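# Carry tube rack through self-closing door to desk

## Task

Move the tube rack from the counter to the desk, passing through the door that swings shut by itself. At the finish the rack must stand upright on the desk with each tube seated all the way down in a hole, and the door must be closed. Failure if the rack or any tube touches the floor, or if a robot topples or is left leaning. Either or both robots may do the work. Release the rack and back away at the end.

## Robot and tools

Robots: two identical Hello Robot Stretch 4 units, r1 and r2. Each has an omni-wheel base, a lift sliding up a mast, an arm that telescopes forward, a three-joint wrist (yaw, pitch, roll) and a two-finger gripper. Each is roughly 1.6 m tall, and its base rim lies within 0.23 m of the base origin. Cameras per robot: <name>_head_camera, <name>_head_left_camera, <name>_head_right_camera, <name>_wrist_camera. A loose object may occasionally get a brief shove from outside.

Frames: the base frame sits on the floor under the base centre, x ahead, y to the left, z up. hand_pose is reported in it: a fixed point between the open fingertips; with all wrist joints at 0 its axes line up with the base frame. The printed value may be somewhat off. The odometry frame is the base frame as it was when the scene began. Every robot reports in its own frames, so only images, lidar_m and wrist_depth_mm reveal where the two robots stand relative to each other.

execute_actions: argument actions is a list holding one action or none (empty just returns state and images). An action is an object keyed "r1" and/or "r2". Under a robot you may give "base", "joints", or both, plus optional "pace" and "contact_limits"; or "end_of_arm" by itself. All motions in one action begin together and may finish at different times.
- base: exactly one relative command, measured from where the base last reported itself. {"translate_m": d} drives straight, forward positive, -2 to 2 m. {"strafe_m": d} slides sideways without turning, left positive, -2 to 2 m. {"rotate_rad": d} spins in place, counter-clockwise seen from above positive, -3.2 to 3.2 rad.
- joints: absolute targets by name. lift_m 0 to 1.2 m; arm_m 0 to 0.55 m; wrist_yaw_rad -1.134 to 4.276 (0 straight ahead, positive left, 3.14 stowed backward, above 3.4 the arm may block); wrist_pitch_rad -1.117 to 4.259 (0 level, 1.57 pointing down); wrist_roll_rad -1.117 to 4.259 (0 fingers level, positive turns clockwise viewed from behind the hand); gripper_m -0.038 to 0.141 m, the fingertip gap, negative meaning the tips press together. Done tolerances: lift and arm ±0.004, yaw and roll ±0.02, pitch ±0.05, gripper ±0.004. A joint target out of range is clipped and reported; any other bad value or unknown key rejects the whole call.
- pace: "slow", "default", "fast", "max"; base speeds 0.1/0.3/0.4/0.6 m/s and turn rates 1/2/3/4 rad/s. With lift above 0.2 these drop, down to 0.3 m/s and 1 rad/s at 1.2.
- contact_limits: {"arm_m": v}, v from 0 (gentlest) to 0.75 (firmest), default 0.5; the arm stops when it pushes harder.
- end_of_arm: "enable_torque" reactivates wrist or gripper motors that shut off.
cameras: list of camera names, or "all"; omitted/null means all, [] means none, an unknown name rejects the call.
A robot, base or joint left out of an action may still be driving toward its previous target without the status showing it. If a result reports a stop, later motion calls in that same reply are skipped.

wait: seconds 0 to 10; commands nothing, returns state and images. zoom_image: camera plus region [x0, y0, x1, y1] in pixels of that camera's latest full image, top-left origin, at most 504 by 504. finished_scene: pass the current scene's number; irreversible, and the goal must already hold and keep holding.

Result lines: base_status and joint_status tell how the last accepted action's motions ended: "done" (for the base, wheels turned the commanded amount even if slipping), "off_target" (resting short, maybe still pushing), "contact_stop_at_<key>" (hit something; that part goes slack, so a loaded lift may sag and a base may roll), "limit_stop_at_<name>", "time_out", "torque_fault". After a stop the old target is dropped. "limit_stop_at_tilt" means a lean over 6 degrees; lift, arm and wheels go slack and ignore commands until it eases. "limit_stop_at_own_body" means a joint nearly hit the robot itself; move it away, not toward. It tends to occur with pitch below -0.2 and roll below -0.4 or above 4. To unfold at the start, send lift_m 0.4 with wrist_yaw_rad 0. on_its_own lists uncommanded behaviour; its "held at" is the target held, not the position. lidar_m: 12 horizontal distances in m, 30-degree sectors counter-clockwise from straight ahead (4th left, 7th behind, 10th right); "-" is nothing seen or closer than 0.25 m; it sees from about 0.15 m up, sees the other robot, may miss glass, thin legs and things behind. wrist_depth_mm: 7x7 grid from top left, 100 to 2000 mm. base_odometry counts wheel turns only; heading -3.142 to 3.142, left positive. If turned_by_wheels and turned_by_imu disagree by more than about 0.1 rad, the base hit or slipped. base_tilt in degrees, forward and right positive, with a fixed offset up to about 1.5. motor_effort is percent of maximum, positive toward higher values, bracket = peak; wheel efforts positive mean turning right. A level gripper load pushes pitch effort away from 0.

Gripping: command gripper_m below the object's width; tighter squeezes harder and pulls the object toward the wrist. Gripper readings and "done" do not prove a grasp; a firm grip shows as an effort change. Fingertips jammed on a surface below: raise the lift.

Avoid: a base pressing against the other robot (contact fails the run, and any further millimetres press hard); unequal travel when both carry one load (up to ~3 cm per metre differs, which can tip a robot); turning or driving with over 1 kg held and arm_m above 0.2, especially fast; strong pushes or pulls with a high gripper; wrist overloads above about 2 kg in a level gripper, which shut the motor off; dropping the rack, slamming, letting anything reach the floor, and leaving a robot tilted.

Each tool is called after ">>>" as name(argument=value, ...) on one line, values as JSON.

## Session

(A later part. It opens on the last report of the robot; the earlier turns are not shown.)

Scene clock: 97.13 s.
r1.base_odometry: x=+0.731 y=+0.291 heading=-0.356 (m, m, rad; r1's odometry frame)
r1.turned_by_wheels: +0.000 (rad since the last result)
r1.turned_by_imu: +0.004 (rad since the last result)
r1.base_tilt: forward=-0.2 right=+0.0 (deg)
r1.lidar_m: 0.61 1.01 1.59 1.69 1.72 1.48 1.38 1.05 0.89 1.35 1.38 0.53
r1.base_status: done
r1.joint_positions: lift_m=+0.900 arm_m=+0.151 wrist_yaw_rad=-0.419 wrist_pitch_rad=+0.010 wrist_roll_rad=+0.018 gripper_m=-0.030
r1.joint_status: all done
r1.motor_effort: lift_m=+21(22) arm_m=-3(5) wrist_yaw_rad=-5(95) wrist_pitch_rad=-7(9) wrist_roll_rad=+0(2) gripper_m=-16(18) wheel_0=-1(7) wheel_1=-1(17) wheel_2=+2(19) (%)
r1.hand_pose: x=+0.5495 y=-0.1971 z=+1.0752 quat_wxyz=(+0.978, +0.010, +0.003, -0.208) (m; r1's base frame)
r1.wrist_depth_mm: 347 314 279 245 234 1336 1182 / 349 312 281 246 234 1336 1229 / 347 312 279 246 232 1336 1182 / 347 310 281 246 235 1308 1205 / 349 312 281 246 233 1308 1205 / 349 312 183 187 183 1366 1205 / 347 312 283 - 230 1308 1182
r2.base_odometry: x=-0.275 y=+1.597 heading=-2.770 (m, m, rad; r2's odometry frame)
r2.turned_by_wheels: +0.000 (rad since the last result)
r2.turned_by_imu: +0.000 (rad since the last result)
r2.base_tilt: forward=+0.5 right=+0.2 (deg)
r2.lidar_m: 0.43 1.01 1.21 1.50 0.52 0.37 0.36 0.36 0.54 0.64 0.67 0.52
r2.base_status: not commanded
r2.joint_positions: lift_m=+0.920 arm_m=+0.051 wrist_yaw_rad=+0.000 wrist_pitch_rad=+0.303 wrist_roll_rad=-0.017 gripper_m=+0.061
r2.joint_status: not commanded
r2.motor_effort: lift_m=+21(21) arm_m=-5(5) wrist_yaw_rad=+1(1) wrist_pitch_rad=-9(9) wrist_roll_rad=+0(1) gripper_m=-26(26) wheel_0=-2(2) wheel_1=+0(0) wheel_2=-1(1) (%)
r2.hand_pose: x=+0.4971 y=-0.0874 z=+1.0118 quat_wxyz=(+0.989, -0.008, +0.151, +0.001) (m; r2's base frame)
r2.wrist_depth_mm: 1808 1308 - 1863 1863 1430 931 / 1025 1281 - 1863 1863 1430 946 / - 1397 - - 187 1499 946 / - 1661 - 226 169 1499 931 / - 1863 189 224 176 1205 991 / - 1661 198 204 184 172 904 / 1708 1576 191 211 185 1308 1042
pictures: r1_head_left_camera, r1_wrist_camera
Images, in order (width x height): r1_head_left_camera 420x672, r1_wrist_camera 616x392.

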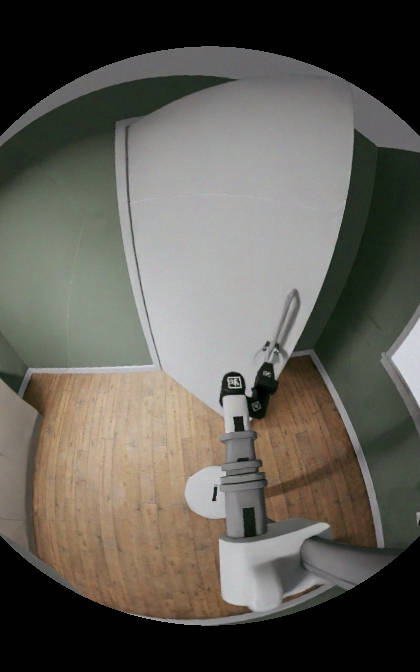

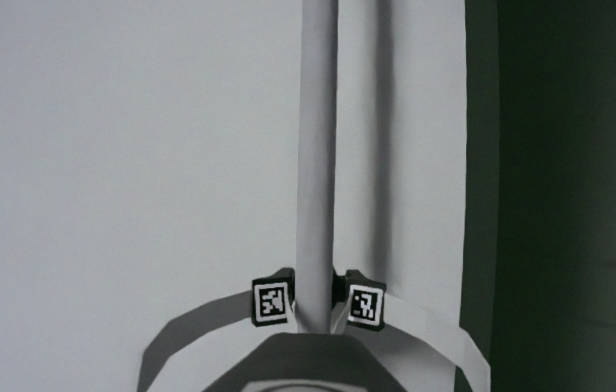

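>>> execute_actions(actions=[{"r1":{"base":{"strafe_m":0.12},"joints":{"arm_m":0.065},"pace":"slow"}}], cameras=[])

>>> execute_actions(actions=[{"r1":{"base":{"strafe_m":0.12},"joints":{"arm_m":0.005},"pace":"slow"}}], cameras=["r1_wrist_camera","r1_head_left_camera","r2_head_left_camera"])

Scene clock: 101.70 s.
r1.base_odometry: x=+0.773 y=+0.403 heading=-0.356 (m, m, rad; r1's odometry frame)
r1.turned_by_wheels: +0.000 (rad since the last result)
r1.turned_by_imu: -0.001 (rad since the last result)
r1.base_tilt: forward=-0.3 right=+0.1 (deg)
r1.lidar_m: 0.57 1.16 1.58 1.58 1.61 1.52 1.39 1.13 1.01 1.47 1.52 0.44
r1.base_status: done
r1.joint_positions: lift_m=+0.900 arm_m=+0.066 wrist_yaw_rad=-0.426 wrist_pitch_rad=+0.010 wrist_roll_rad=+0.018 gripper_m=-0.030
r1.joint_status: all done
r1.on_its_own: wrist_yaw_rad is at rest, and its effort (+17) is outside its rest range (-13 to +13)
r1.motor_effort: lift_m=+22(22) arm_m=-5(10) wrist_yaw_rad=+17(15) wrist_pitch_rad=-7(5) wrist_roll_rad=+1(0) gripper_m=-14(16) wheel_0=-4(9) wheel_1=-1(9) wheel_2=-1(3) (%)
r1.hand_pose: x=+0.4633 y=-0.1989 z=+1.0752 quat_wxyz=(+0.977, +0.010, +0.003, -0.212) (m; r1's base frame)
r1.wrist_depth_mm: 433 366 304 265 230 216 1308 / 439 362 304 265 231 216 1336 / 436 359 304 265 230 216 1308 / 430 357 301 265 235 216 1308 / 430 357 304 265 235 220 1336 / 433 357 183 183 182 220 1308 / 427 364 304 - 230 219 1281
r2.base_odometry: x=-0.275 y=+1.597 heading=-2.770 (m, m, rad; r2's odometry frame)
r2.turned_by_wheels: +0.000 (rad since the last result)
r2.turned_by_imu: +0.001 (rad since the last result)
r2.base_tilt: forward=+0.5 right=+0.2 (deg)
r2.lidar_m: 0.44 1.11 1.17 1.47 0.51 0.37 0.34 0.37 0.51 0.62 0.69 0.53
r2.base_status: not commanded
r2.joint_positions: lift_m=+0.920 arm_m=+0.051 wrist_yaw_rad=+0.000 wrist_pitch_rad=+0.303 wrist_roll_rad=-0.017 gripper_m=+0.061
r2.joint_status: not commanded
r2.motor_effort: lift_m=+21(22) arm_m=-5(5) wrist_yaw_rad=+1(1) wrist_pitch_rad=-9(9) wrist_roll_rad=+3(2) gripper_m=-26(26) wheel_0=-2(2) wheel_1=+0(0) wheel_2=-1(1) (%)
r2.hand_pose: x=+0.4971 y=-0.0874 z=+1.0118 quat_wxyz=(+0.989, -0.008, +0.151, +0.001) (m; r2's base frame)
r2.wrist_depth_mm: 1808 - - 1808 1808 1430 931 / 1863 - - 1863 1863 1430 946 / - - - 1983 186 1464 946 / - - - 226 168 1430 931 / - - 189 224 176 1205 991 / - 1336 198 204 183 173 917 / 1661 1430 191 212 185 1308 1025
pictures: none
No camera images: the call's "cameras" was empty. Leave "cameras" out to get every camera's image.

Scene clock: 104.03 s.
r1.base_odometry: x=+0.815 y=+0.515 heading=-0.357 (m, m, rad; r1's odometry frame)
r1.turned_by_wheels: -0.001 (rad since the last result)
r1.turned_by_imu: -0.002 (rad since the last result)
r1.base_tilt: forward=-0.2 right=+0.0 (deg)
r1.lidar_m: 0.55 1.17 1.53 1.46 1.50 1.53 1.40 1.28 1.11 1.60 1.59 0.39
r1.base_status: done
r1.joint_positions: lift_m=+0.900 arm_m=+0.006 wrist_yaw_rad=-0.436 wrist_pitch_rad=+0.010 wrist_roll_rad=+0.018 gripper_m=-0.030
r1.joint_status: all done
r1.on_its_own: wrist_yaw_rad is at rest, and its effort (+45) is outside its rest range (-13 to +13)
r1.motor_effort: lift_m=+22(22) arm_m=-3(8) wrist_yaw_rad=+45(45) wrist_pitch_rad=-9(10) wrist_roll_rad=+1(2) gripper_m=-12(17) wheel_0=-7(10) wheel_1=-1(6) wheel_2=-6(5) (%)
r1.hand_pose: x=+0.4010 y=-0.2011 z=+1.0750 quat_wxyz=(+0.976, +0.010, +0.003, -0.216) (m; r1's base frame)
r1.wrist_depth_mm: 559 427 332 276 225 203 1430 / 564 424 330 274 226 204 1430 / 559 421 330 274 225 204 1336 / 559 415 327 273 225 204 1397 / 559 418 330 273 225 204 1366 / 564 421 303 187 179 195 1397 / 549 424 330 - 228 195 1397
r2.base_odometry: x=-0.275 y=+1.597 heading=-2.770 (m, m, rad; r2's odometry frame)
r2.turned_by_wheels: +0.000 (rad since the last result)
r2.turned_by_imu: +0.000 (rad since the last result)
r2.base_tilt: forward=+0.5 right=+0.2 (deg)
r2.lidar_m: 0.43 1.22 1.21 1.48 0.51 0.38 0.35 0.38 0.54 0.63 0.67 0.52
r2.base_status: not commanded
r2.joint_positions: lift_m=+0.920 arm_m=+0.051 wrist_yaw_rad=+0.000 wrist_pitch_rad=+0.303 wrist_roll_rad=-0.017 gripper_m=+0.061
r2.joint_status: not commanded
r2.motor_effort: lift_m=+21(21) arm_m=-5(5) wrist_yaw_rad=+0(1) wrist_pitch_rad=-9(10) wrist_roll_rad=+0(2) gripper_m=-26(25) wheel_0=-2(2) wheel_1=+0(0) wheel_2=-1(1) (%)
r2.hand_pose: x=+0.4971 y=-0.0874 z=+1.0118 quat_wxyz=(+0.989, -0.008, +0.151, +0.001) (m; r2's base frame)
r2.wrist_depth_mm: 1336 - - 1863 1756 1397 931 / 1182 - - 1863 1863 1464 931 / 1397 - - 1921 187 1464 931 / - - - 225 168 1430 931 / - - 189 224 175 1205 991 / - 1255 198 204 183 172 931 / 1661 1464 191 211 185 1308 1025
pictures: r1_head_left_camera, r1_wrist_camera, r2_head_left_camera
Images, in order (width x height): r1_head_left_camera 420x672, r1_wrist_camera 616x392, r2_head_left_camera 420x672.

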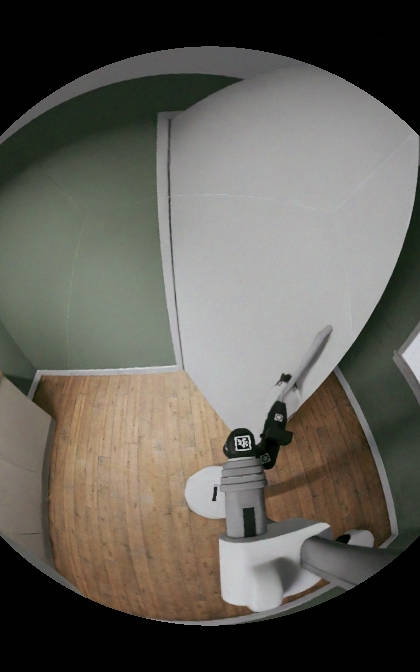

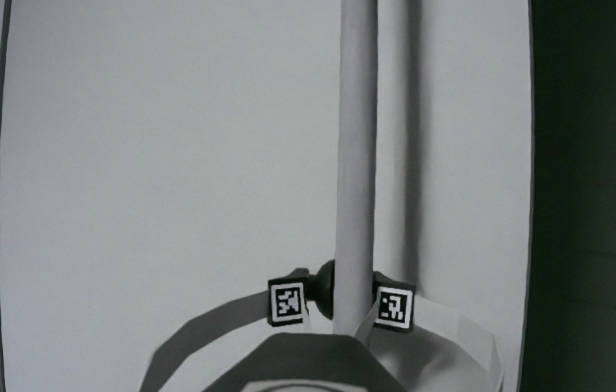

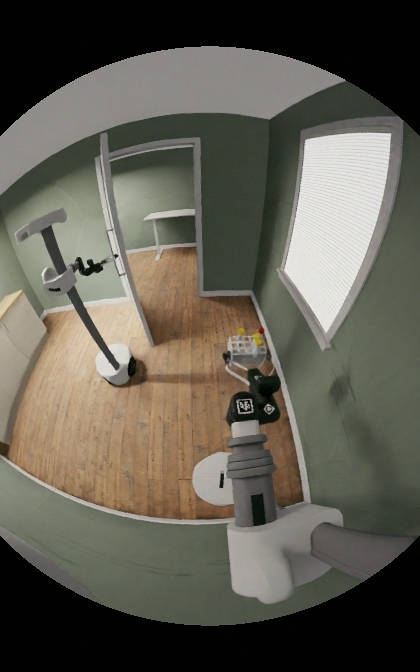

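>>> execute_actions(actions=[{"r1":{"base":{"strafe_m":0.06},"joints":{"wrist_yaw_rad":-0.6}},"r2":{"base":{"translate_m":0.5}}}], cameras=[])

>>> execute_actions(actions=[{"r1":{"base":{"strafe_m":0.12},"joints":{"wrist_yaw_rad":-0.73}},"r2":{"base":{"strafe_m":0.3}}}], cameras=["r1_wrist_camera","r1_head_left_camera","r2_head_left_camera","r2_head_camera"])

Scene clock: 110.13 s.
r1.base_odometry: x=+0.836 y=+0.572 heading=-0.357 (m, m, rad; r1's odometry frame)
r1.turned_by_wheels: +0.000 (rad since the last result)
r1.turned_by_imu: +0.005 (rad since the last result)
r1.base_tilt: forward=-0.2 right=-0.1 (deg)
r1.lidar_m: 0.57 1.21 1.52 1.40 1.43 1.50 1.40 1.45 0.97 1.03 0.41 0.37
r1.base_status: done
r1.joint_positions: lift_m=+0.900 arm_m=+0.006 wrist_yaw_rad=-0.602 wrist_pitch_rad=+0.010 wrist_roll_rad=+0.018 gripper_m=-0.030
r1.joint_status: all done
r1.motor_effort: lift_m=+22(22) arm_m=-3(3) wrist_yaw_rad=+3(69) wrist_pitch_rad=-8(11) wrist_roll_rad=+1(3) gripper_m=-16(21) wheel_0=-3(12) wheel_1=+0(11) wheel_2=+1(12) (%)
r1.hand_pose: x=+0.3648 y=-0.2354 z=+1.0752 quat_wxyz=(+0.955, +0.010, +0.002, -0.296) (m; r1's base frame)
r1.wrist_depth_mm: 449 370 309 266 234 218 1397 / 455 368 306 265 235 218 1397 / 449 364 307 265 233 218 1366 / 445 366 306 265 234 219 1397 / 445 366 304 219 233 218 1366 / 449 366 183 185 183 217 1366 / 442 368 307 - 229 215 1366
r2.base_odometry: x=-0.741 y=+1.416 heading=-2.770 (m, m, rad; r2's odometry frame)
r2.turned_by_wheels: +0.000 (rad since the last result)
r2.turned_by_imu: +0.002 (rad since the last result)
r2.base_tilt: forward=+0.5 right=+0.2 (deg)
r2.lidar_m: 0.44 1.04 0.96 2.43 1.23 0.91 0.84 0.92 0.70 0.62 0.63 0.53
r2.base_status: done
r2.joint_positions: lift_m=+0.920 arm_m=+0.051 wrist_yaw_rad=+0.000 wrist_pitch_rad=+0.303 wrist_roll_rad=-0.017 gripper_m=+0.061
r2.joint_status: not commanded
r2.motor_effort: lift_m=+21(22) arm_m=-5(5) wrist_yaw_rad=+1(1) wrist_pitch_rad=-9(8) wrist_roll_rad=+0(1) gripper_m=-26(26) wheel_0=-1(4) wheel_1=+1(7) wheel_2=+1(10) (%)
r2.hand_pose: x=+0.4971 y=-0.0874 z=+1.0118 quat_wxyz=(+0.989, -0.008, +0.151, +0.001) (m; r2's base frame)
r2.wrist_depth_mm: - - - 1366 1336 1336 917 / - - - 1397 1397 1397 946 / - - - 1464 186 1430 960 / 1708 - - 226 169 1499 976 / 1576 - 190 224 175 1205 991 / 1430 1921 198 204 183 172 917 / 1182 1499 191 211 185 1366 1042
pictures: none
No camera images: the call's "cameras" was empty. Leave "cameras" out to get every camera's image.

Scene clock: 112.47 s.
r1.base_odometry: x=+0.878 y=+0.684 heading=-0.358 (m, m, rad; r1's odometry frame)
r1.turned_by_wheels: -0.001 (rad since the last result)
r1.turned_by_imu: +0.026 (rad since the last result)
r1.base_tilt: forward=-0.2 right=+0.0 (deg)
r1.lidar_m: 0.64 1.20 1.39 1.27 1.33 1.50 1.40 1.46 0.82 0.84 0.38 0.35
r1.base_status: done
r1.joint_positions: lift_m=+0.900 arm_m=+0.006 wrist_yaw_rad=-0.736 wrist_pitch_rad=+0.010 wrist_roll_rad=+0.018 gripper_m=-0.030
r1.joint_status: all done
r1.on_its_own: wrist_yaw_rad is at rest, and its effort (+16) is outside its rest range (-13 to +13)
r1.motor_effort: lift_m=+21(22) arm_m=-4(4) wrist_yaw_rad=+16(91) wrist_pitch_rad=-6(9) wrist_roll_rad=+2(2) gripper_m=-14(21) wheel_0=-4(11) wheel_1=+0(16) wheel_2=-2(18) (%)
r1.hand_pose: x=+0.3316 y=-0.2585 z=+1.0751 quat_wxyz=(+0.933, +0.010, +0.001, -0.360) (m; r1's base frame)
r1.wrist_depth_mm: 442 364 303 263 225 206 1430 / 445 362 303 260 226 206 1464 / 442 362 301 259 224 207 1430 / 439 357 301 259 226 207 1430 / 442 359 301 262 225 210 1430 / 442 359 183 186 180 207 1430 / 439 362 301 - 224 204 1464
r2.base_odometry: x=-0.632 y=+1.136 heading=-2.770 (m, m, rad; r2's odometry frame)
r2.turned_by_wheels: +0.000 (rad since the last result)
r2.turned_by_imu: -0.001 (rad since the last result)
r2.base_tilt: forward=+0.5 right=+0.2 (deg)
r2.lidar_m: 0.45 0.91 0.80 2.16 1.26 0.90 0.85 0.87 0.99 0.91 0.96 0.55
r2.base_status: done
r2.joint_positions: lift_m=+0.920 arm_m=+0.051 wrist_yaw_rad=+0.000 wrist_pitch_rad=+0.303 wrist_roll_rad=-0.017 gripper_m=+0.061
r2.joint_status: not commanded
r2.motor_effort: lift_m=+21(21) arm_m=-5(5) wrist_yaw_rad=+1(1) wrist_pitch_rad=-9(9) wrist_roll_rad=+0(0) gripper_m=-26(27) wheel_0=+1(6) wheel_1=-1(8) wheel_2=+1(1) (%)
r2.hand_pose: x=+0.4971 y=-0.0874 z=+1.0118 quat_wxyz=(+0.989, -0.008, +0.151, +0.001) (m; r2's base frame)
r2.wrist_depth_mm: 1138 - - - 1366 1336 1308 / 1060 - - - 1397 1366 1397 / 1008 - - - 186 1464 1464 / 960 - - 225 169 1499 1499 / 917 - 189 224 175 1537 1499 / 878 1160 199 204 184 172 1366 / 788 1397 191 211 185 1464 1464
pictures: r1_head_left_camera, r1_wrist_camera, r2_head_camera, r2_head_left_camera
Images, in order (width x height): r1_head_left_camera 420x672, r1_wrist_camera 616x392, r2_head_camera 420x560, r2_head_left_camera 420x672.

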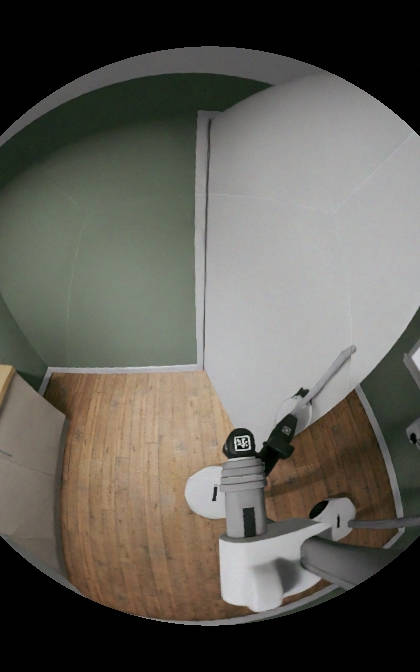

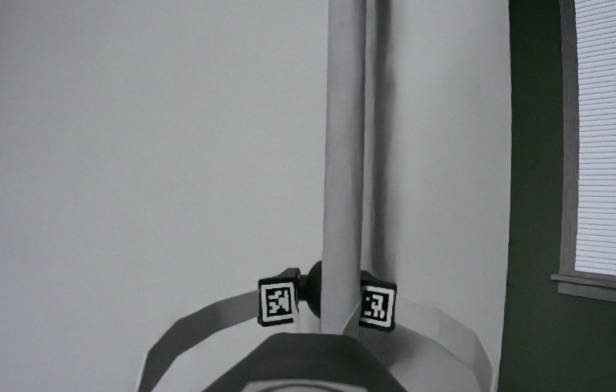

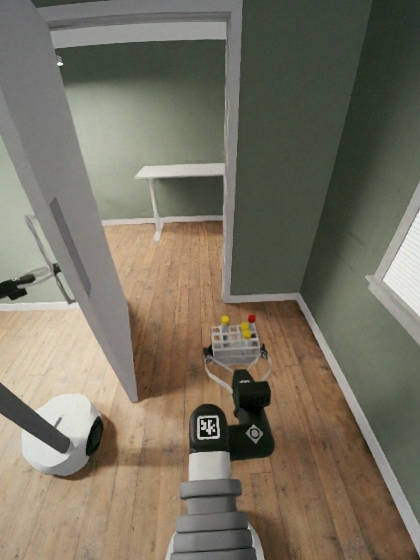

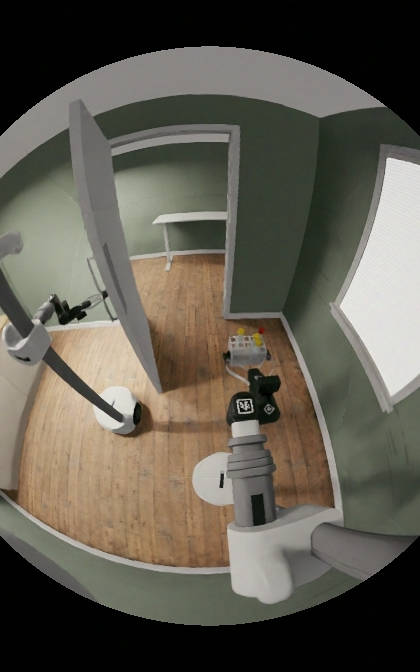

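>>> execute_actions(actions=[{"r1":{"base":{"strafe_m":0.14},"joints":{"wrist_yaw_rad":-0.8},"pace":"slow"},"r2":{"base":{"strafe_m":0.25}}}], cameras=[])

>>> execute_actions(actions=[{"r2":{"base":{"translate_m":0.6}}}], cameras=["r1_wrist_camera","r2_head_left_camera","r2_head_camera"])

Scene clock: 117.37 s.
r1.base_odometry: x=+0.927 y=+0.815 heading=-0.359 (m, m, rad; r1's odometry frame)
r1.turned_by_wheels: -0.001 (rad since the last result)
r1.turned_by_imu: -0.001 (rad since the last result)
r1.base_tilt: forward=-0.3 right=+0.0 (deg)
r1.lidar_m: 0.78 1.17 1.25 1.15 1.19 1.54 1.41 1.46 0.74 0.73 0.36 0.35
r1.base_status: done
r1.joint_positions: lift_m=+0.900 arm_m=+0.005 wrist_yaw_rad=-0.818 wrist_pitch_rad=+0.010 wrist_roll_rad=+0.018 gripper_m=-0.030
r1.joint_status: all done
r1.on_its_own: wrist_yaw_rad is at rest, and its effort (+52) is outside its rest range (-13 to +13)
r1.motor_effort: lift_m=+22(22) arm_m=-2(4) wrist_yaw_rad=+52(52) wrist_pitch_rad=-6(10) wrist_roll_rad=+0(2) gripper_m=-12(19) wheel_0=-5(10) wheel_1=+0(2) wheel_2=-8(8) (%)
r1.hand_pose: x=+0.3095 y=-0.2703 z=+1.0752 quat_wxyz=(+0.917, +0.010, +0.001, -0.398) (m; r1's base frame)
r1.wrist_depth_mm: 492 394 317 266 218 203 1464 / 496 389 315 267 218 204 1499 / 496 387 315 268 219 204 1499 / 488 384 314 268 220 204 1499 / 488 387 315 267 222 204 1537 / 484 387 291 190 176 196 1537 / 488 387 306 - 224 193 1537
r2.base_odometry: x=-0.541 y=+0.903 heading=-2.770 (m, m, rad; r2's odometry frame)
r2.turned_by_wheels: +0.000 (rad since the last result)
r2.turned_by_imu: +0.000 (rad since the last result)
r2.base_tilt: forward=+0.5 right=+0.2 (deg)
r2.lidar_m: 0.47 0.78 0.69 1.90 1.27 0.91 0.85 0.89 1.22 1.16 1.20 0.53
r2.base_status: done
r2.joint_positions: lift_m=+0.920 arm_m=+0.051 wrist_yaw_rad=+0.000 wrist_pitch_rad=+0.303 wrist_roll_rad=-0.017 gripper_m=+0.061
r2.joint_status: not commanded
r2.motor_effort: lift_m=+21(21) arm_m=-5(4) wrist_yaw_rad=+1(1) wrist_pitch_rad=-9(9) wrist_roll_rad=+2(0) gripper_m=-27(26) wheel_0=+2(7) wheel_1=-2(7) wheel_2=+1(3) (%)
r2.hand_pose: x=+0.4971 y=-0.0874 z=+1.0118 quat_wxyz=(+0.989, -0.008, +0.151, +0.001) (m; r2's base frame)
r2.wrist_depth_mm: 723 1255 - - - 1308 1308 / 707 1205 - - - 1366 1366 / 683 1160 - - 186 1499 1464 / 661 1118 - 224 188 1537 1576 / 647 1060 189 224 175 1576 1576 / 640 809 198 204 183 172 1661 / 585 904 191 211 185 1464 1464
pictures: none
No camera images: the call's "cameras" was empty. Leave "cameras" out to get every camera's image.

Scene clock: 120.87 s.
r1.base_odometry: x=+0.927 y=+0.815 heading=-0.359 (m, m, rad; r1's odometry frame)
r1.turned_by_wheels: +0.000 (rad since the last result)
r1.turned_by_imu: +0.000 (rad since the last result)
r1.base_tilt: forward=-0.3 right=+0.0 (deg)
r1.lidar_m: 0.77 1.19 1.20 1.14 1.17 1.52 1.40 1.44 1.90 0.53 0.38 0.33
r1.base_status: not commanded
r1.joint_positions: lift_m=+0.900 arm_m=+0.005 wrist_yaw_rad=-0.818 wrist_pitch_rad=+0.010 wrist_roll_rad=+0.018 gripper_m=-0.030
r1.joint_status: not commanded
r1.on_its_own: wrist_yaw_rad is at rest, and its effort (+51) is outside its rest range (-13 to +13)
r1.motor_effort: lift_m=+22(22) arm_m=-2(2) wrist_yaw_rad=+51(50) wrist_pitch_rad=-7(5) wrist_roll_rad=+0(2) gripper_m=-11(10) wheel_0=-5(5) wheel_1=+0(0) wheel_2=-7(8) (%)
r1.hand_pose: x=+0.3095 y=-0.2703 z=+1.0752 quat_wxyz=(+0.917, +0.010, +0.001, -0.398) (m; r1's base frame)
r1.wrist_depth_mm: 492 394 317 268 218 203 1537 / 496 389 315 268 220 204 1499 / 492 384 315 266 220 204 1464 / 492 387 314 266 220 205 1464 / 488 387 314 266 223 204 1499 / 496 387 290 189 177 195 1576 / 484 389 304 - 223 193 1537
r2.base_odometry: x=-1.100 y=+0.685 heading=-2.769 (m, m, rad; r2's odometry frame)
r2.turned_by_wheels: +0.000 (rad since the last result)
r2.turned_by_imu: +0.002 (rad since the last result)
r2.base_tilt: forward=+0.5 right=+0.2 (deg)
r2.lidar_m: 0.48 0.55 0.36 0.53 0.60 1.53 1.45 1.51 1.20 1.15 1.21 0.50
r2.base_status: done
r2.joint_positions: lift_m=+0.920 arm_m=+0.051 wrist_yaw_rad=+0.000 wrist_pitch_rad=+0.303 wrist_roll_rad=-0.017 gripper_m=+0.061
r2.joint_status: not commanded
r2.motor_effort: lift_m=+21(21) arm_m=-5(5) wrist_yaw_rad=+0(0) wrist_pitch_rad=-9(9) wrist_roll_rad=+1(0) gripper_m=-28(25) wheel_0=+1(4) wheel_1=-1(5) wheel_2=+1(10) (%)
r2.hand_pose: x=+0.4971 y=-0.0874 z=+1.0118 quat_wxyz=(+0.989, -0.008, +0.151, +0.001) (m; r2's base frame)
r2.wrist_depth_mm: - - - - - 831 788 / 946 - - - - 854 809 / 866 - - - 186 891 854 / 842 - - 225 168 904 878 / 820 - 189 224 176 904 931 / 798 1008 198 204 182 172 976 / 741 1182 191 212 186 1042 1042
pictures: r1_wrist_camera, r2_head_camera, r2_head_left_camera
Images, in order (width x height): r1_wrist_camera 616x392, r2_head_camera 420x560, r2_head_left_camera 420x672.

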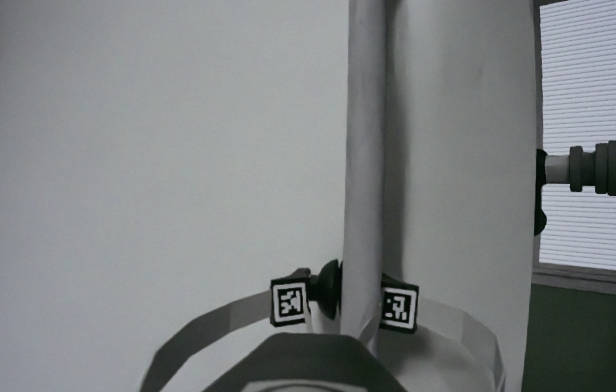

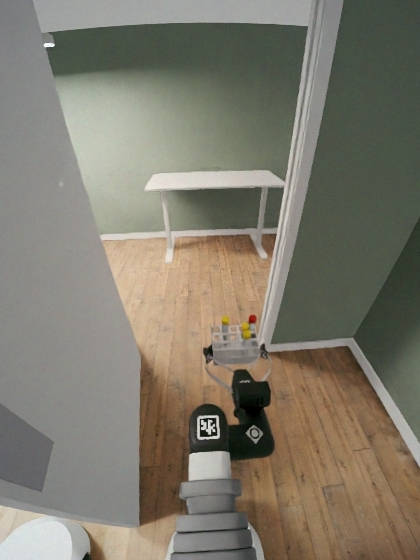

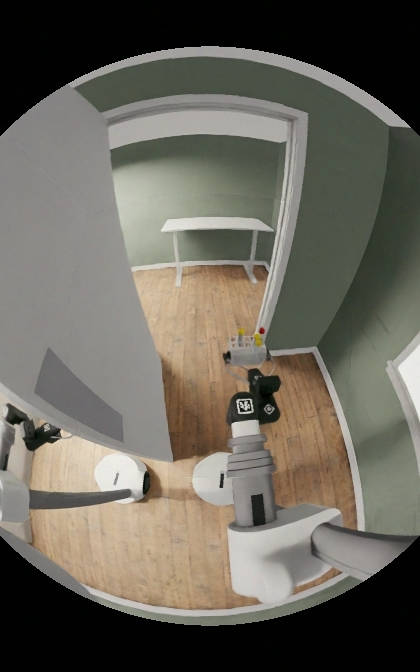

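>>> execute_actions(actions=[{"r1":{"joints":{"wrist_yaw_rad":-0.87}},"r2":{"base":{"strafe_m":-0.04}}}], cameras=[])

>>> execute_actions(actions=[{"r2":{"base":{"translate_m":0.7}}}], cameras=["r2_head_left_camera","r2_head_right_camera"])

Scene clock: 124.03 s.
r1.base_odometry: x=+0.927 y=+0.815 heading=-0.358 (m, m, rad; r1's odometry frame)
r1.turned_by_wheels: +0.001 (rad since the last result)
r1.turned_by_imu: +0.001 (rad since the last result)
r1.base_tilt: forward=-0.2 right=+0.0 (deg)
r1.lidar_m: 0.76 1.20 1.23 1.14 1.19 1.53 1.40 1.44 1.90 0.55 0.35 0.32
r1.base_status: not commanded
r1.joint_positions: lift_m=+0.900 arm_m=+0.005 wrist_yaw_rad=-0.875 wrist_pitch_rad=+0.010 wrist_roll_rad=+0.018 gripper_m=-0.030
r1.joint_status: all done
r1.motor_effort: lift_m=+22(22) arm_m=-2(2) wrist_yaw_rad=+13(46) wrist_pitch_rad=-7(8) wrist_roll_rad=+3(2) gripper_m=-13(17) wheel_0=-3(5) wheel_1=+1(1) wheel_2=-1(8) (%)
r1.hand_pose: x=+0.2940 y=-0.2774 z=+1.0752 quat_wxyz=(+0.906, +0.010, +0.001, -0.424) (m; r1's base frame)
r1.wrist_depth_mm: 442 368 309 266 229 214 1499 / 449 366 306 265 229 214 1499 / 445 366 304 265 229 214 1537 / 445 362 304 265 229 215 1499 / 442 364 306 259 229 213 1537 / 442 364 286 186 182 211 1499 / 439 370 306 - 228 214 1537
r2.base_odometry: x=-1.114 y=+0.722 heading=-2.769 (m, m, rad; r2's odometry frame)
r2.turned_by_wheels: +0.000 (rad since the last result)
r2.turned_by_imu: +0.001 (rad since the last result)
r2.base_tilt: forward=+0.5 right=+0.2 (deg)
r2.lidar_m: 0.45 0.65 0.43 0.55 0.69 1.53 1.45 1.53 1.18 1.10 1.18 0.53
r2.base_status: done
r2.joint_positions: lift_m=+0.920 arm_m=+0.051 wrist_yaw_rad=+0.000 wrist_pitch_rad=+0.303 wrist_roll_rad=-0.017 gripper_m=+0.061
r2.joint_status: not commanded
r2.motor_effort: lift_m=+21(21) arm_m=-5(5) wrist_yaw_rad=+1(1) wrist_pitch_rad=-9(9) wrist_roll_rad=+1(1) gripper_m=-26(25) wheel_0=-1(7) wheel_1=+1(8) wheel_2=+0(0) (%)
r2.hand_pose: x=+0.4971 y=-0.0874 z=+1.0118 quat_wxyz=(+0.989, -0.008, +0.151, +0.001) (m; r2's base frame)
r2.wrist_depth_mm: - - - - - 778 768 / - - - - - 831 798 / 991 - - - 187 842 842 / 917 - - 225 188 904 891 / 891 - 189 224 174 931 931 / 866 1182 198 204 183 173 946 / 809 1499 191 211 185 1042 1042
pictures: none
No camera images: the call's "cameras" was empty. Leave "cameras" out to get every camera's image.

Scene clock: 127.87 s.
r1.base_odometry: x=+0.927 y=+0.815 heading=-0.358 (m, m, rad; r1's odometry frame)
r1.turned_by_wheels: +0.000 (rad since the last result)
r1.turned_by_imu: +0.000 (rad since the last result)
r1.base_tilt: forward=-0.2 right=+0.0 (deg)
r1.lidar_m: 0.77 1.18 1.25 1.13 1.18 1.55 1.39 1.42 1.89 1.90 0.35 0.32
r1.base_status: not commanded
r1.joint_positions: lift_m=+0.900 arm_m=+0.005 wrist_yaw_rad=-0.875 wrist_pitch_rad=+0.010 wrist_roll_rad=+0.018 gripper_m=-0.030
r1.joint_status: not commanded
r1.motor_effort: lift_m=+21(22) arm_m=-2(2) wrist_yaw_rad=+12(12) wrist_pitch_rad=-6(7) wrist_roll_rad=+2(2) gripper_m=-14(14) wheel_0=-3(3) wheel_1=+1(1) wheel_2=-1(1) (%)
r1.hand_pose: x=+0.2940 y=-0.2774 z=+1.0752 quat_wxyz=(+0.906, +0.010, +0.001, -0.424) (m; r1's base frame)
r1.wrist_depth_mm: 445 366 309 265 228 214 1537 / 449 366 306 265 229 214 1537 / 445 364 304 264 229 214 1537 / 445 362 306 264 229 215 1537 / 442 366 303 259 229 214 1576 / 445 364 286 185 181 211 1537 / 439 366 306 - 227 214 1499
r2.base_odometry: x=-1.766 y=+0.468 heading=-2.770 (m, m, rad; r2's odometry frame)
r2.turned_by_wheels: +0.000 (rad since the last result)
r2.turned_by_imu: +0.002 (rad since the last result)
r2.base_tilt: forward=+0.5 right=+0.2 (deg)
r2.lidar_m: 0.45 1.84 0.53 0.46 0.47 0.60 2.16 1.63 1.17 1.15 0.58 0.54
r2.base_status: done
r2.joint_positions: lift_m=+0.920 arm_m=+0.051 wrist_yaw_rad=+0.000 wrist_pitch_rad=+0.303 wrist_roll_rad=-0.017 gripper_m=+0.061
r2.joint_status: not commanded
r2.motor_effort: lift_m=+21(22) arm_m=-4(5) wrist_yaw_rad=+0(0) wrist_pitch_rad=-10(10) wrist_roll_rad=-1(1) gripper_m=-28(26) wheel_0=-2(5) wheel_1=+0(5) wheel_2=+2(8) (%)
r2.hand_pose: x=+0.4971 y=-0.0874 z=+1.0118 quat_wxyz=(+0.989, -0.008, +0.151, +0.001) (m; r2's base frame)
r2.wrist_depth_mm: - - - - - - 1756 / - - - - - - 1708 / - - - - 186 - 1808 / - - - 225 168 - 1808 / - - 189 224 175 - 1808 / - 1863 198 204 183 172 1708 / 1661 1537 191 211 185 1430 1464
pictures: r2_head_left_camera, r2_head_right_camera
Images, in order (width x height): r2_head_left_camera 420x672, r2_head_right_camera 420x672.

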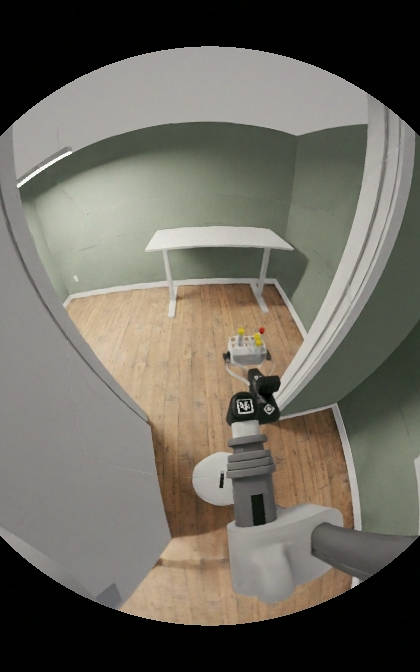

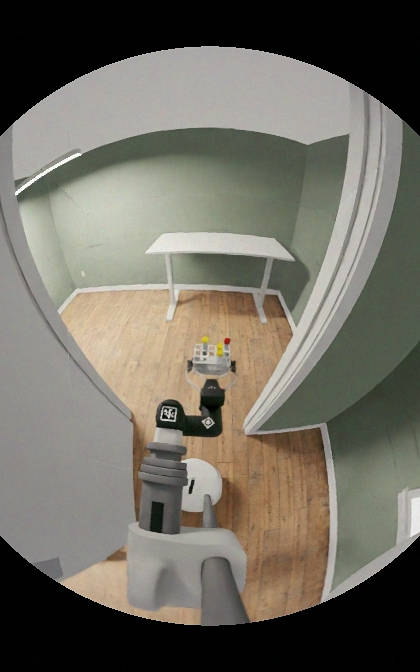

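>>> execute_actions(actions=[{"r2":{"base":{"strafe_m":0.07}}}], cameras=[])

>>> execute_actions(actions=[{"r2":{"base":{"translate_m":0.95}}}], cameras=["r2_head_left_camera","r2_head_camera","r2_wrist_camera"])

Scene clock: 133.23 s.
r1.base_odometry: x=+0.927 y=+0.815 heading=-0.358 (m, m, rad; r1's odometry frame)
r1.turned_by_wheels: +0.000 (rad since the last result)
r1.turned_by_imu: +0.001 (rad since the last result)
r1.base_tilt: forward=-0.2 right=+0.0 (deg)
r1.lidar_m: 0.78 1.18 1.23 1.15 1.18 1.53 1.43 1.45 1.89 1.89 0.33 0.34
r1.base_status: not commanded
r1.joint_positions: lift_m=+0.900 arm_m=+0.005 wrist_yaw_rad=-0.875 wrist_pitch_rad=+0.010 wrist_roll_rad=+0.018 gripper_m=-0.030
r1.joint_status: not commanded
r1.motor_effort: lift_m=+22(22) arm_m=-2(2) wrist_yaw_rad=+13(12) wrist_pitch_rad=-5(5) wrist_roll_rad=+3(1) gripper_m=-13(16) wheel_0=-3(4) wheel_1=+1(1) wheel_2=-1(1) (%)
r1.hand_pose: x=+0.2940 y=-0.2774 z=+1.0752 quat_wxyz=(+0.906, +0.010, +0.001, -0.424) (m; r1's base frame)
r1.wrist_depth_mm: 445 366 307 266 229 213 1499 / 452 366 306 265 229 213 1537 / 442 364 304 265 229 214 1537 / 439 362 304 264 229 213 1537 / 442 362 304 259 229 213 1499 / 442 364 286 186 181 210 1537 / 436 366 304 - 228 214 1537
r2.base_odometry: x=-1.741 y=+0.402 heading=-2.769 (m, m, rad; r2's odometry frame)
r2.turned_by_wheels: +0.000 (rad since the last result)
r2.turned_by_imu: +0.001 (rad since the last result)
r2.base_tilt: forward=+0.5 right=+0.2 (deg)
r2.lidar_m: 0.45 0.77 0.44 0.40 0.40 0.50 2.15 1.75 1.25 1.22 0.64 0.51
r2.base_status: done
r2.joint_positions: lift_m=+0.920 arm_m=+0.051 wrist_yaw_rad=+0.000 wrist_pitch_rad=+0.303 wrist_roll_rad=-0.017 gripper_m=+0.061
r2.joint_status: not commanded
r2.motor_effort: lift_m=+21(21) arm_m=-5(5) wrist_yaw_rad=+1(1) wrist_pitch_rad=-9(9) wrist_roll_rad=-1(2) gripper_m=-24(29) wheel_0=+2(8) wheel_1=-1(6) wheel_2=+1(2) (%)
r2.hand_pose: x=+0.4971 y=-0.0874 z=+1.0118 quat_wxyz=(+0.989, -0.008, +0.151, +0.001) (m; r2's base frame)
r2.wrist_depth_mm: - - - - - - 1808 / - - - - - - 1921 / - - - - 187 - 1863 / - - - 225 188 - 1863 / - - 189 223 175 - 1863 / - 1863 198 204 183 172 1756 / 1661 1499 191 211 185 1464 1430
pictures: none
No camera images: the call's "cameras" was empty. Leave "cameras" out to get every camera's image.

Scene clock: 137.90 s.
r1.base_odometry: x=+0.927 y=+0.815 heading=-0.358 (m, m, rad; r1's odometry frame)
r1.turned_by_wheels: +0.000 (rad since the last result)
r1.turned_by_imu: +0.001 (rad since the last result)
r1.base_tilt: forward=-0.2 right=+0.0 (deg)
r1.lidar_m: 0.77 1.16 1.25 1.14 1.19 1.53 1.40 1.48 1.91 1.90 0.36 0.34
r1.base_status: not commanded
r1.joint_positions: lift_m=+0.900 arm_m=+0.005 wrist_yaw_rad=-0.875 wrist_pitch_rad=+0.010 wrist_roll_rad=+0.018 gripper_m=-0.030
r1.joint_status: not commanded
r1.motor_effort: lift_m=+22(22) arm_m=-2(2) wrist_yaw_rad=+12(12) wrist_pitch_rad=-6(8) wrist_roll_rad=+2(1) gripper_m=-15(14) wheel_0=-3(3) wheel_1=+1(1) wheel_2=+0(1) (%)
r1.hand_pose: x=+0.2940 y=-0.2774 z=+1.0752 quat_wxyz=(+0.906, +0.010, +0.001, -0.424) (m; r1's base frame)
r1.wrist_depth_mm: 445 370 306 265 229 213 1499 / 452 364 306 265 229 214 1499 / 445 364 304 264 229 215 1499 / 445 364 306 263 229 214 1499 / 442 364 304 258 229 214 1537 / 445 364 285 186 181 210 1499 / 442 366 304 - 228 214 1499
r2.base_odometry: x=-2.626 y=+0.057 heading=-2.769 (m, m, rad; r2's odometry frame)
r2.turned_by_wheels: +0.000 (rad since the last result)
r2.turned_by_imu: +0.003 (rad since the last result)
r2.base_tilt: forward=+0.5 right=+0.2 (deg)
r2.lidar_m: 0.43 0.82 2.32 1.49 0.64 0.72 1.38 0.65 0.59 1.21 1.21 0.53
r2.base_status: done
r2.joint_positions: lift_m=+0.920 arm_m=+0.051 wrist_yaw_rad=+0.000 wrist_pitch_rad=+0.303 wrist_roll_rad=-0.017 gripper_m=+0.061
r2.joint_status: not commanded
r2.motor_effort: lift_m=+21(21) arm_m=-5(5) wrist_yaw_rad=+0(1) wrist_pitch_rad=-8(9) wrist_roll_rad=-1(0) gripper_m=-25(27) wheel_0=-1(4) wheel_1=+0(6) wheel_2=+2(10) (%)
r2.hand_pose: x=+0.4971 y=-0.0874 z=+1.0118 quat_wxyz=(+0.989, -0.008, +0.151, +0.001) (m; r2's base frame)
r2.wrist_depth_mm: 1281 1281 1281 1229 1229 1255 1229 / 1366 1336 1308 1308 1308 1281 1308 / 1397 1138 1042 831 186 842 798 / 634 654 621 226 169 603 1430 / 1537 1537 189 224 175 1464 1499 / 1661 1008 198 204 182 172 1499 / 1661 1138 191 211 185 1464 1430
pictures: r2_head_camera, r2_head_left_camera, r2_wrist_camera
Images, in order (width x height): r2_head_camera 420x560, r2_head_left_camera 420x672, r2_wrist_camera 616x392.

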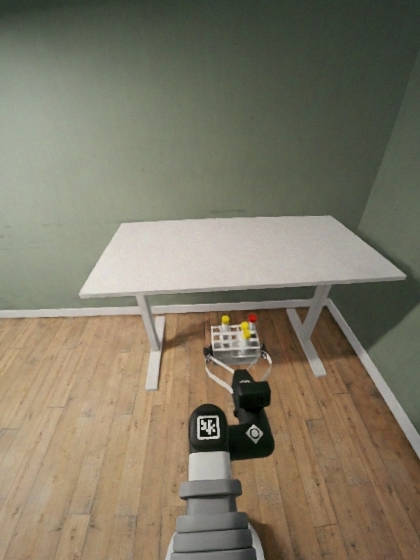

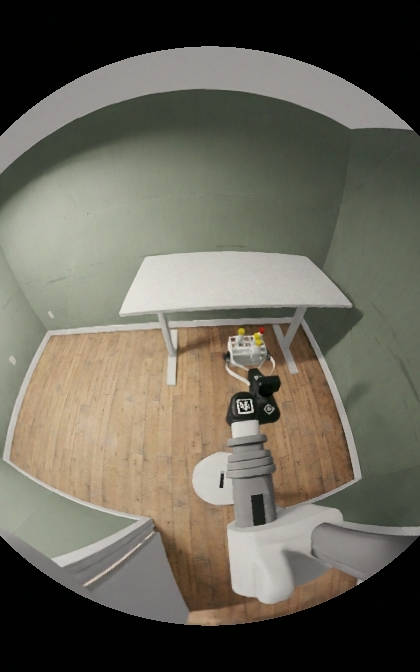

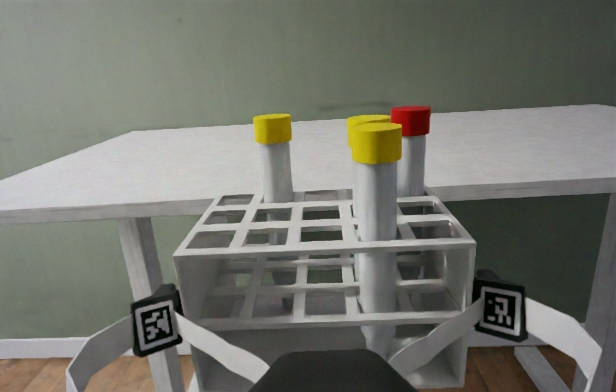

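>>> execute_actions(actions=[{"r1":{"base":{"strafe_m":-0.13},"joints":{"wrist_yaw_rad":-0.78},"pace":"slow"},"r2":{"base":{"translate_m":0.45},"joints":{"lift_m":0.96}}}], cameras=[])

>>> execute_actions(actions=[{"r1":{"base":{"strafe_m":-0.11},"joints":{"arm_m":0.04},"pace":"slow"},"r2":{"joints":{"arm_m":0.22},"pace":"slow"}}], cameras=["r1_head_left_camera","r2_head_camera","r2_wrist_camera"])

Scene clock: 143.53 s.
r1.base_odometry: x=+0.881 y=+0.693 heading=-0.358 (m, m, rad; r1's odometry frame)
r1.turned_by_wheels: +0.000 (rad since the last result)
r1.turned_by_imu: +0.000 (rad since the last result)
r1.base_tilt: forward=-0.2 right=+0.0 (deg)
r1.lidar_m: 0.64 1.20 1.37 1.25 1.31 1.54 1.41 1.46 1.88 1.77 0.39 0.36
r1.base_status: done
r1.joint_positions: lift_m=+0.900 arm_m=+0.005 wrist_yaw_rad=-0.779 wrist_pitch_rad=+0.010 wrist_roll_rad=+0.018 gripper_m=-0.030
r1.joint_status: all done
r1.motor_effort: lift_m=+21(22) arm_m=-1(2) wrist_yaw_rad=-4(61) wrist_pitch_rad=-6(8) wrist_roll_rad=+1(1) gripper_m=-15(17) wheel_0=-4(7) wheel_1=+0(3) wheel_2=+2(10) (%)
r1.hand_pose: x=+0.3199 y=-0.2649 z=+1.0752 quat_wxyz=(+0.925, +0.010, +0.001, -0.380) (m; r1's base frame)
r1.wrist_depth_mm: 424 355 301 264 234 220 1464 / 424 353 300 263 233 219 1430 / 421 351 300 263 233 219 1430 / 418 351 298 263 233 220 1397 / 421 351 297 218 233 219 1430 / 418 353 182 184 183 218 1430 / 418 353 298 - 228 231 1397
r2.base_odometry: x=-3.045 y=-0.107 heading=-2.769 (m, m, rad; r2's odometry frame)
r2.turned_by_wheels: +0.000 (rad since the last result)
r2.turned_by_imu: +0.002 (rad since the last result)
r2.base_tilt: forward=+0.5 right=+0.2 (deg)
r2.lidar_m: 0.35 0.39 0.56 2.50 1.18 0.98 1.43 0.92 1.16 1.20 0.54 0.39
r2.base_status: done
r2.joint_positions: lift_m=+0.960 arm_m=+0.051 wrist_yaw_rad=+0.000 wrist_pitch_rad=+0.303 wrist_roll_rad=-0.017 gripper_m=+0.061
r2.joint_status: all done
r2.motor_effort: lift_m=+22(21) arm_m=-5(5) wrist_yaw_rad=+1(0) wrist_pitch_rad=-9(9) wrist_roll_rad=+1(2) gripper_m=-25(24) wheel_0=-1(5) wheel_1=+1(6) wheel_2=+0(7) (%)
r2.hand_pose: x=+0.4971 y=-0.0874 z=+1.0517 quat_wxyz=(+0.989, -0.008, +0.151, +0.001) (m; r2's base frame)
r2.wrist_depth_mm: 854 854 831 831 831 820 820 / 891 891 866 878 866 854 854 / 917 931 917 904 187 878 891 / 788 750 668 227 168 627 603 / 521 508 189 224 175 404 442 / 394 355 198 204 182 172 342 / 314 287 191 212 185 276 274
pictures: none
No camera images: the call's "cameras" was empty. Leave "cameras" out to get every camera's image.

Scene clock: 146.53 s.
r1.base_odometry: x=+0.843 y=+0.590 heading=-0.358 (m, m, rad; r1's odometry frame)
r1.turned_by_wheels: +0.000 (rad since the last result)
r1.turned_by_imu: +0.000 (rad since the last result)
r1.base_tilt: forward=-0.1 right=+0.0 (deg)
r1.lidar_m: 0.63 1.18 1.51 1.38 1.43 1.50 1.41 1.43 1.82 1.66 0.43 0.36
r1.base_status: done
r1.joint_positions: lift_m=+0.900 arm_m=+0.040 wrist_yaw_rad=-0.772 wrist_pitch_rad=+0.009 wrist_roll_rad=+0.018 gripper_m=-0.030
r1.joint_status: all done
r1.on_its_own: wrist_yaw_rad is at rest, and its effort (-26) is outside its rest range (-13 to +13)
r1.motor_effort: lift_m=+22(22) arm_m=+2(8) wrist_yaw_rad=-26(24) wrist_pitch_rad=-4(6) wrist_roll_rad=+1(2) gripper_m=-16(19) wheel_0=+0(5) wheel_1=+0(10) wheel_2=+5(5) (%)
r1.hand_pose: x=+0.3563 y=-0.2638 z=+1.0753 quat_wxyz=(+0.926, +0.010, +0.001, -0.376) (m; r1's base frame)
r1.wrist_depth_mm: 355 320 283 257 235 1430 1308 / 359 319 283 247 236 1430 1366 / 357 319 283 248 235 1430 1308 / 357 317 282 248 236 1430 1366 / 357 315 282 209 236 1464 1336 / 357 317 183 183 183 1464 1308 / 353 319 285 - 232 1397 1366
r2.base_odometry: x=-3.045 y=-0.107 heading=-2.769 (m, m, rad; r2's odometry frame)
r2.turned_by_wheels: +0.000 (rad since the last result)
r2.turned_by_imu: +0.001 (rad since the last result)
r2.base_tilt: forward=+0.5 right=+0.2 (deg)
r2.lidar_m: 0.35 0.41 0.53 2.51 1.18 0.98 1.34 0.93 1.17 1.21 0.56 0.38
r2.base_status: not commanded
r2.joint_positions: lift_m=+0.960 arm_m=+0.219 wrist_yaw_rad=+0.000 wrist_pitch_rad=+0.303 wrist_roll_rad=-0.017 gripper_m=+0.061
r2.joint_status: all done
r2.motor_effort: lift_m=+22(22) arm_m=+5(4) wrist_yaw_rad=+1(1) wrist_pitch_rad=-9(9) wrist_roll_rad=-3(2) gripper_m=-27(25) wheel_0=-1(1) wheel_1=+1(1) wheel_2=+0(0) (%)
r2.hand_pose: x=+0.6654 y=-0.0874 z=+1.0517 quat_wxyz=(+0.989, -0.008, +0.151, +0.001) (m; r2's base frame)
r2.wrist_depth_mm: 683 691 683 668 668 668 661 / 723 715 707 699 699 699 691 / 759 741 750 732 187 723 723 / 778 768 661 226 168 621 609 / 521 508 189 224 174 399 436 / 392 351 198 204 183 172 343 / 314 286 191 211 185 276 272
pictures: r1_head_left_camera, r2_head_camera, r2_wrist_camera
Images, in order (width x height): r1_head_left_camera 420x672, r2_head_camera 420x560, r2_wrist_camera 616x392.

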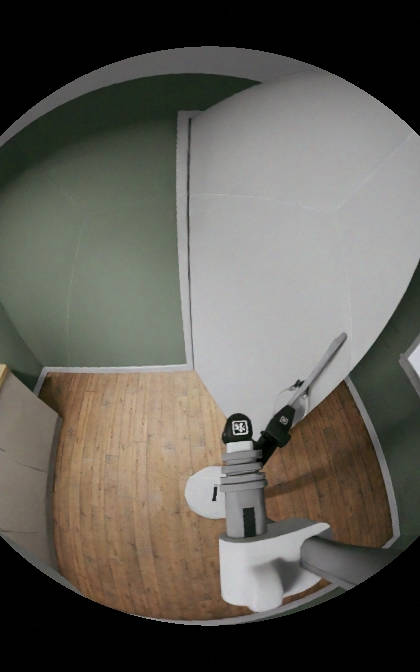

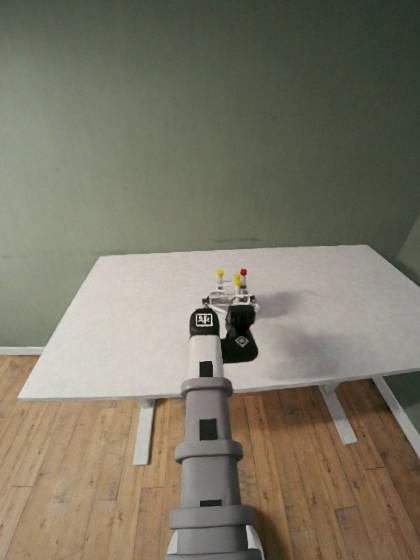

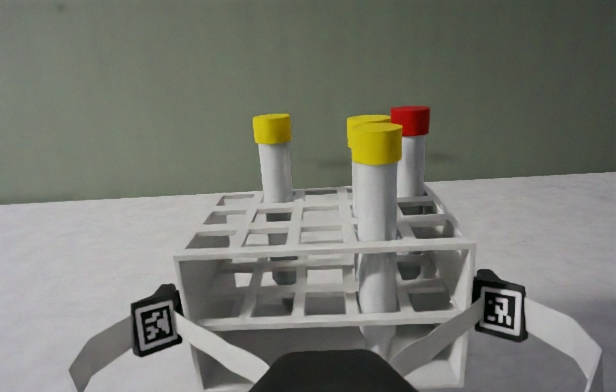

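>>> execute_actions(actions=[{"r1":{"base":{"strafe_m":-0.15},"joints":{"arm_m":0.115},"pace":"slow"},"r2":{"joints":{"lift_m":0.902},"pace":"slow"}}], cameras=["r2_wrist_camera"])

>>> execute_actions(actions=[{"r1":{"base":{"strafe_m":-0.13},"joints":{"arm_m":0.22},"pace":"slow"}}], cameras=["r1_wrist_camera"])

Scene clock: 151.73 s.
r1.base_odometry: x=+0.790 y=+0.450 heading=-0.358 (m, m, rad; r1's odometry frame)
r1.turned_by_wheels: +0.000 (rad since the last result)
r1.turned_by_imu: +0.000 (rad since the last result)
r1.base_tilt: forward=-0.2 right=+0.0 (deg)
r1.lidar_m: 0.59 1.22 1.59 1.54 1.60 1.49 1.37 1.43 1.67 1.52 1.56 0.44
r1.base_status: done
r1.joint_positions: lift_m=+0.900 arm_m=+0.115 wrist_yaw_rad=-0.771 wrist_pitch_rad=+0.009 wrist_roll_rad=+0.018 gripper_m=-0.030
r1.joint_status: all done
r1.on_its_own: wrist_yaw_rad is at rest, and its effort (-28) is outside its rest range (-13 to +13)
r1.motor_effort: lift_m=+22(21) arm_m=+1(7) wrist_yaw_rad=-28(46) wrist_pitch_rad=-7(6) wrist_roll_rad=+2(2) gripper_m=-17(16) wheel_0=+0(5) wheel_1=+0(7) wheel_2=+5(6) (%)
r1.hand_pose: x=+0.4317 y=-0.2637 z=+1.0753 quat_wxyz=(+0.927, +0.010, +0.001, -0.376) (m; r1's base frame)
r1.wrist_depth_mm: 293 279 263 246 239 1397 1205 / 294 278 264 247 239 1366 1205 / 293 278 263 247 239 1430 1229 / 293 277 263 246 240 1397 1205 / 291 278 264 210 240 1366 1229 / 294 279 183 186 183 1366 1182 / 293 279 265 - 239 1308 1205
r2.base_odometry: x=-3.045 y=-0.107 heading=-2.769 (m, m, rad; r2's odometry frame)
r2.turned_by_wheels: +0.000 (rad since the last result)
r2.turned_by_imu: +0.001 (rad since the last result)
r2.base_tilt: forward=+0.5 right=+0.1 (deg)
r2.lidar_m: 0.37 0.37 0.52 2.51 1.15 0.96 1.24 0.93 1.14 1.22 0.55 0.39
r2.base_status: not commanded
r2.joint_positions: lift_m=+0.902 arm_m=+0.219 wrist_yaw_rad=+0.000 wrist_pitch_rad=+0.303 wrist_roll_rad=-0.017 gripper_m=+0.061
r2.joint_status: all done
r2.motor_effort: lift_m=+13(20) arm_m=+5(5) wrist_yaw_rad=+1(0) wrist_pitch_rad=-9(10) wrist_roll_rad=-2(1) gripper_m=-26(25) wheel_0=-1(1) wheel_1=+1(1) wheel_2=+0(0) (%)
r2.hand_pose: x=+0.6654 y=-0.0874 z=+0.9945 quat_wxyz=(+0.989, -0.008, +0.151, +0.001) (m; r2's base frame)
r2.wrist_depth_mm: 691 683 683 676 668 654 661 / 723 707 707 707 699 691 691 / 750 759 732 723 187 715 707 / 569 544 480 225 169 455 449 / 382 366 189 223 176 294 320 / 287 257 198 203 183 172 251 / 229 210 191 211 185 201 200
pictures: r2_wrist_camera
Images, in order (width x height): r2_wrist_camera 616x392.

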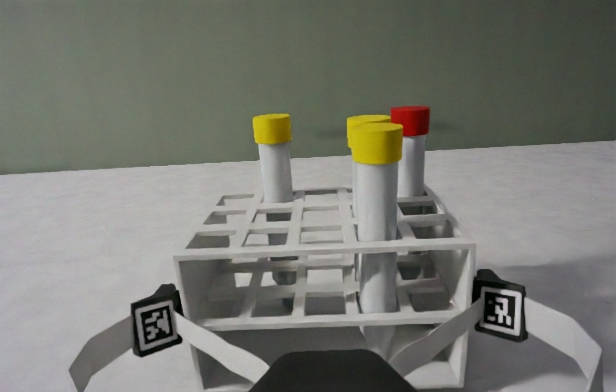

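Scene clock: 154.17 s.
r1.base_odometry: x=+0.745 y=+0.328 heading=-0.357 (m, m, rad; r1's odometry frame)
r1.turned_by_wheels: +0.000 (rad since the last result)
r1.turned_by_imu: +0.001 (rad since the last result)
r1.base_tilt: forward=-0.2 right=+0.0 (deg)
r1.lidar_m: 0.67 1.08 1.61 1.65 1.71 1.50 1.36 1.44 1.50 1.39 1.45 0.55
r1.base_status: done
r1.joint_positions: lift_m=+0.900 arm_m=+0.220 wrist_yaw_rad=-0.770 wrist_pitch_rad=+0.009 wrist_roll_rad=+0.018 gripper_m=-0.030
r1.joint_status: all done
r1.on_its_own: wrist_yaw_rad is at rest, and its effort (-31) is outside its rest range (-13 to +13)
r1.motor_effort: lift_m=+22(22) arm_m=+2(4) wrist_yaw_rad=-31(32) wrist_pitch_rad=-4(4) wrist_roll_rad=+2(1) gripper_m=-15(18) wheel_0=-1(6) wheel_1=+0(3) wheel_2=+6(5) (%)
r1.hand_pose: x=+0.5368 y=-0.2636 z=+1.0755 quat_wxyz=(+0.927, +0.010, +0.001, -0.375) (m; r1's base frame)
r1.wrist_depth_mm: 254 252 250 249 248 1255 1118 / 254 251 250 248 249 1281 1098 / 253 253 252 250 248 1255 1118 / 253 253 250 250 250 1281 1118 / 254 252 251 213 249 1281 1098 / 255 254 183 187 183 1255 1098 / 255 252 252 - 250 1205 1098
r2.base_odometry: x=-3.045 y=-0.107 heading=-2.769 (m, m, rad; r2's odometry frame)
r2.turned_by_wheels: +0.000 (rad since the last result)
r2.turned_by_imu: +0.000 (rad since the last result)
r2.base_tilt: forward=+0.5 right=+0.2 (deg)
r2.lidar_m: 0.36 0.38 0.53 2.51 1.17 0.98 1.18 0.93 1.16 1.21 0.55 0.40
r2.base_status: not commanded
r2.joint_positions: lift_m=+0.902 arm_m=+0.219 wrist_yaw_rad=+0.000 wrist_pitch_rad=+0.303 wrist_roll_rad=-0.017 gripper_m=+0.061
r2.joint_status: not commanded
r2.motor_effort: lift_m=+13(13) arm_m=+5(5) wrist_yaw_rad=+1(1) wrist_pitch_rad=-9(9) wrist_roll_rad=+2(1) gripper_m=-24(25) wheel_0=-1(1) wheel_1=+1(1) wheel_2=+0(0) (%)
r2.hand_pose: x=+0.6654 y=-0.0874 z=+0.9945 quat_wxyz=(+0.989, -0.008, +0.151, +0.001) (m; r2's base frame)
r2.wrist_depth_mm: 691 683 676 676 668 668 668 / 723 715 707 699 683 691 691 / 750 750 732 723 187 715 707 / 564 539 484 226 168 455 449 / 382 368 189 224 176 294 319 / 286 257 198 204 183 172 251 / 229 210 190 211 184 202 200
pictures: r1_wrist_camera
Images, in order (width x height): r1_wrist_camera 616x392.

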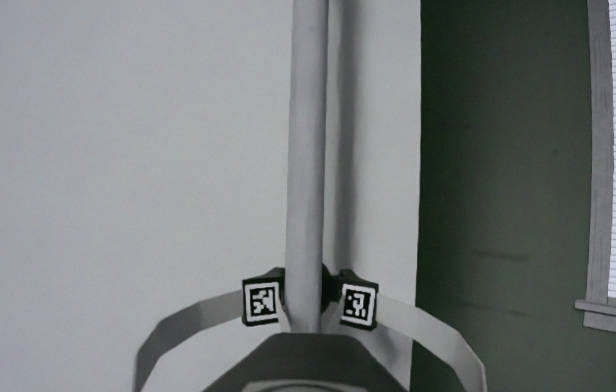

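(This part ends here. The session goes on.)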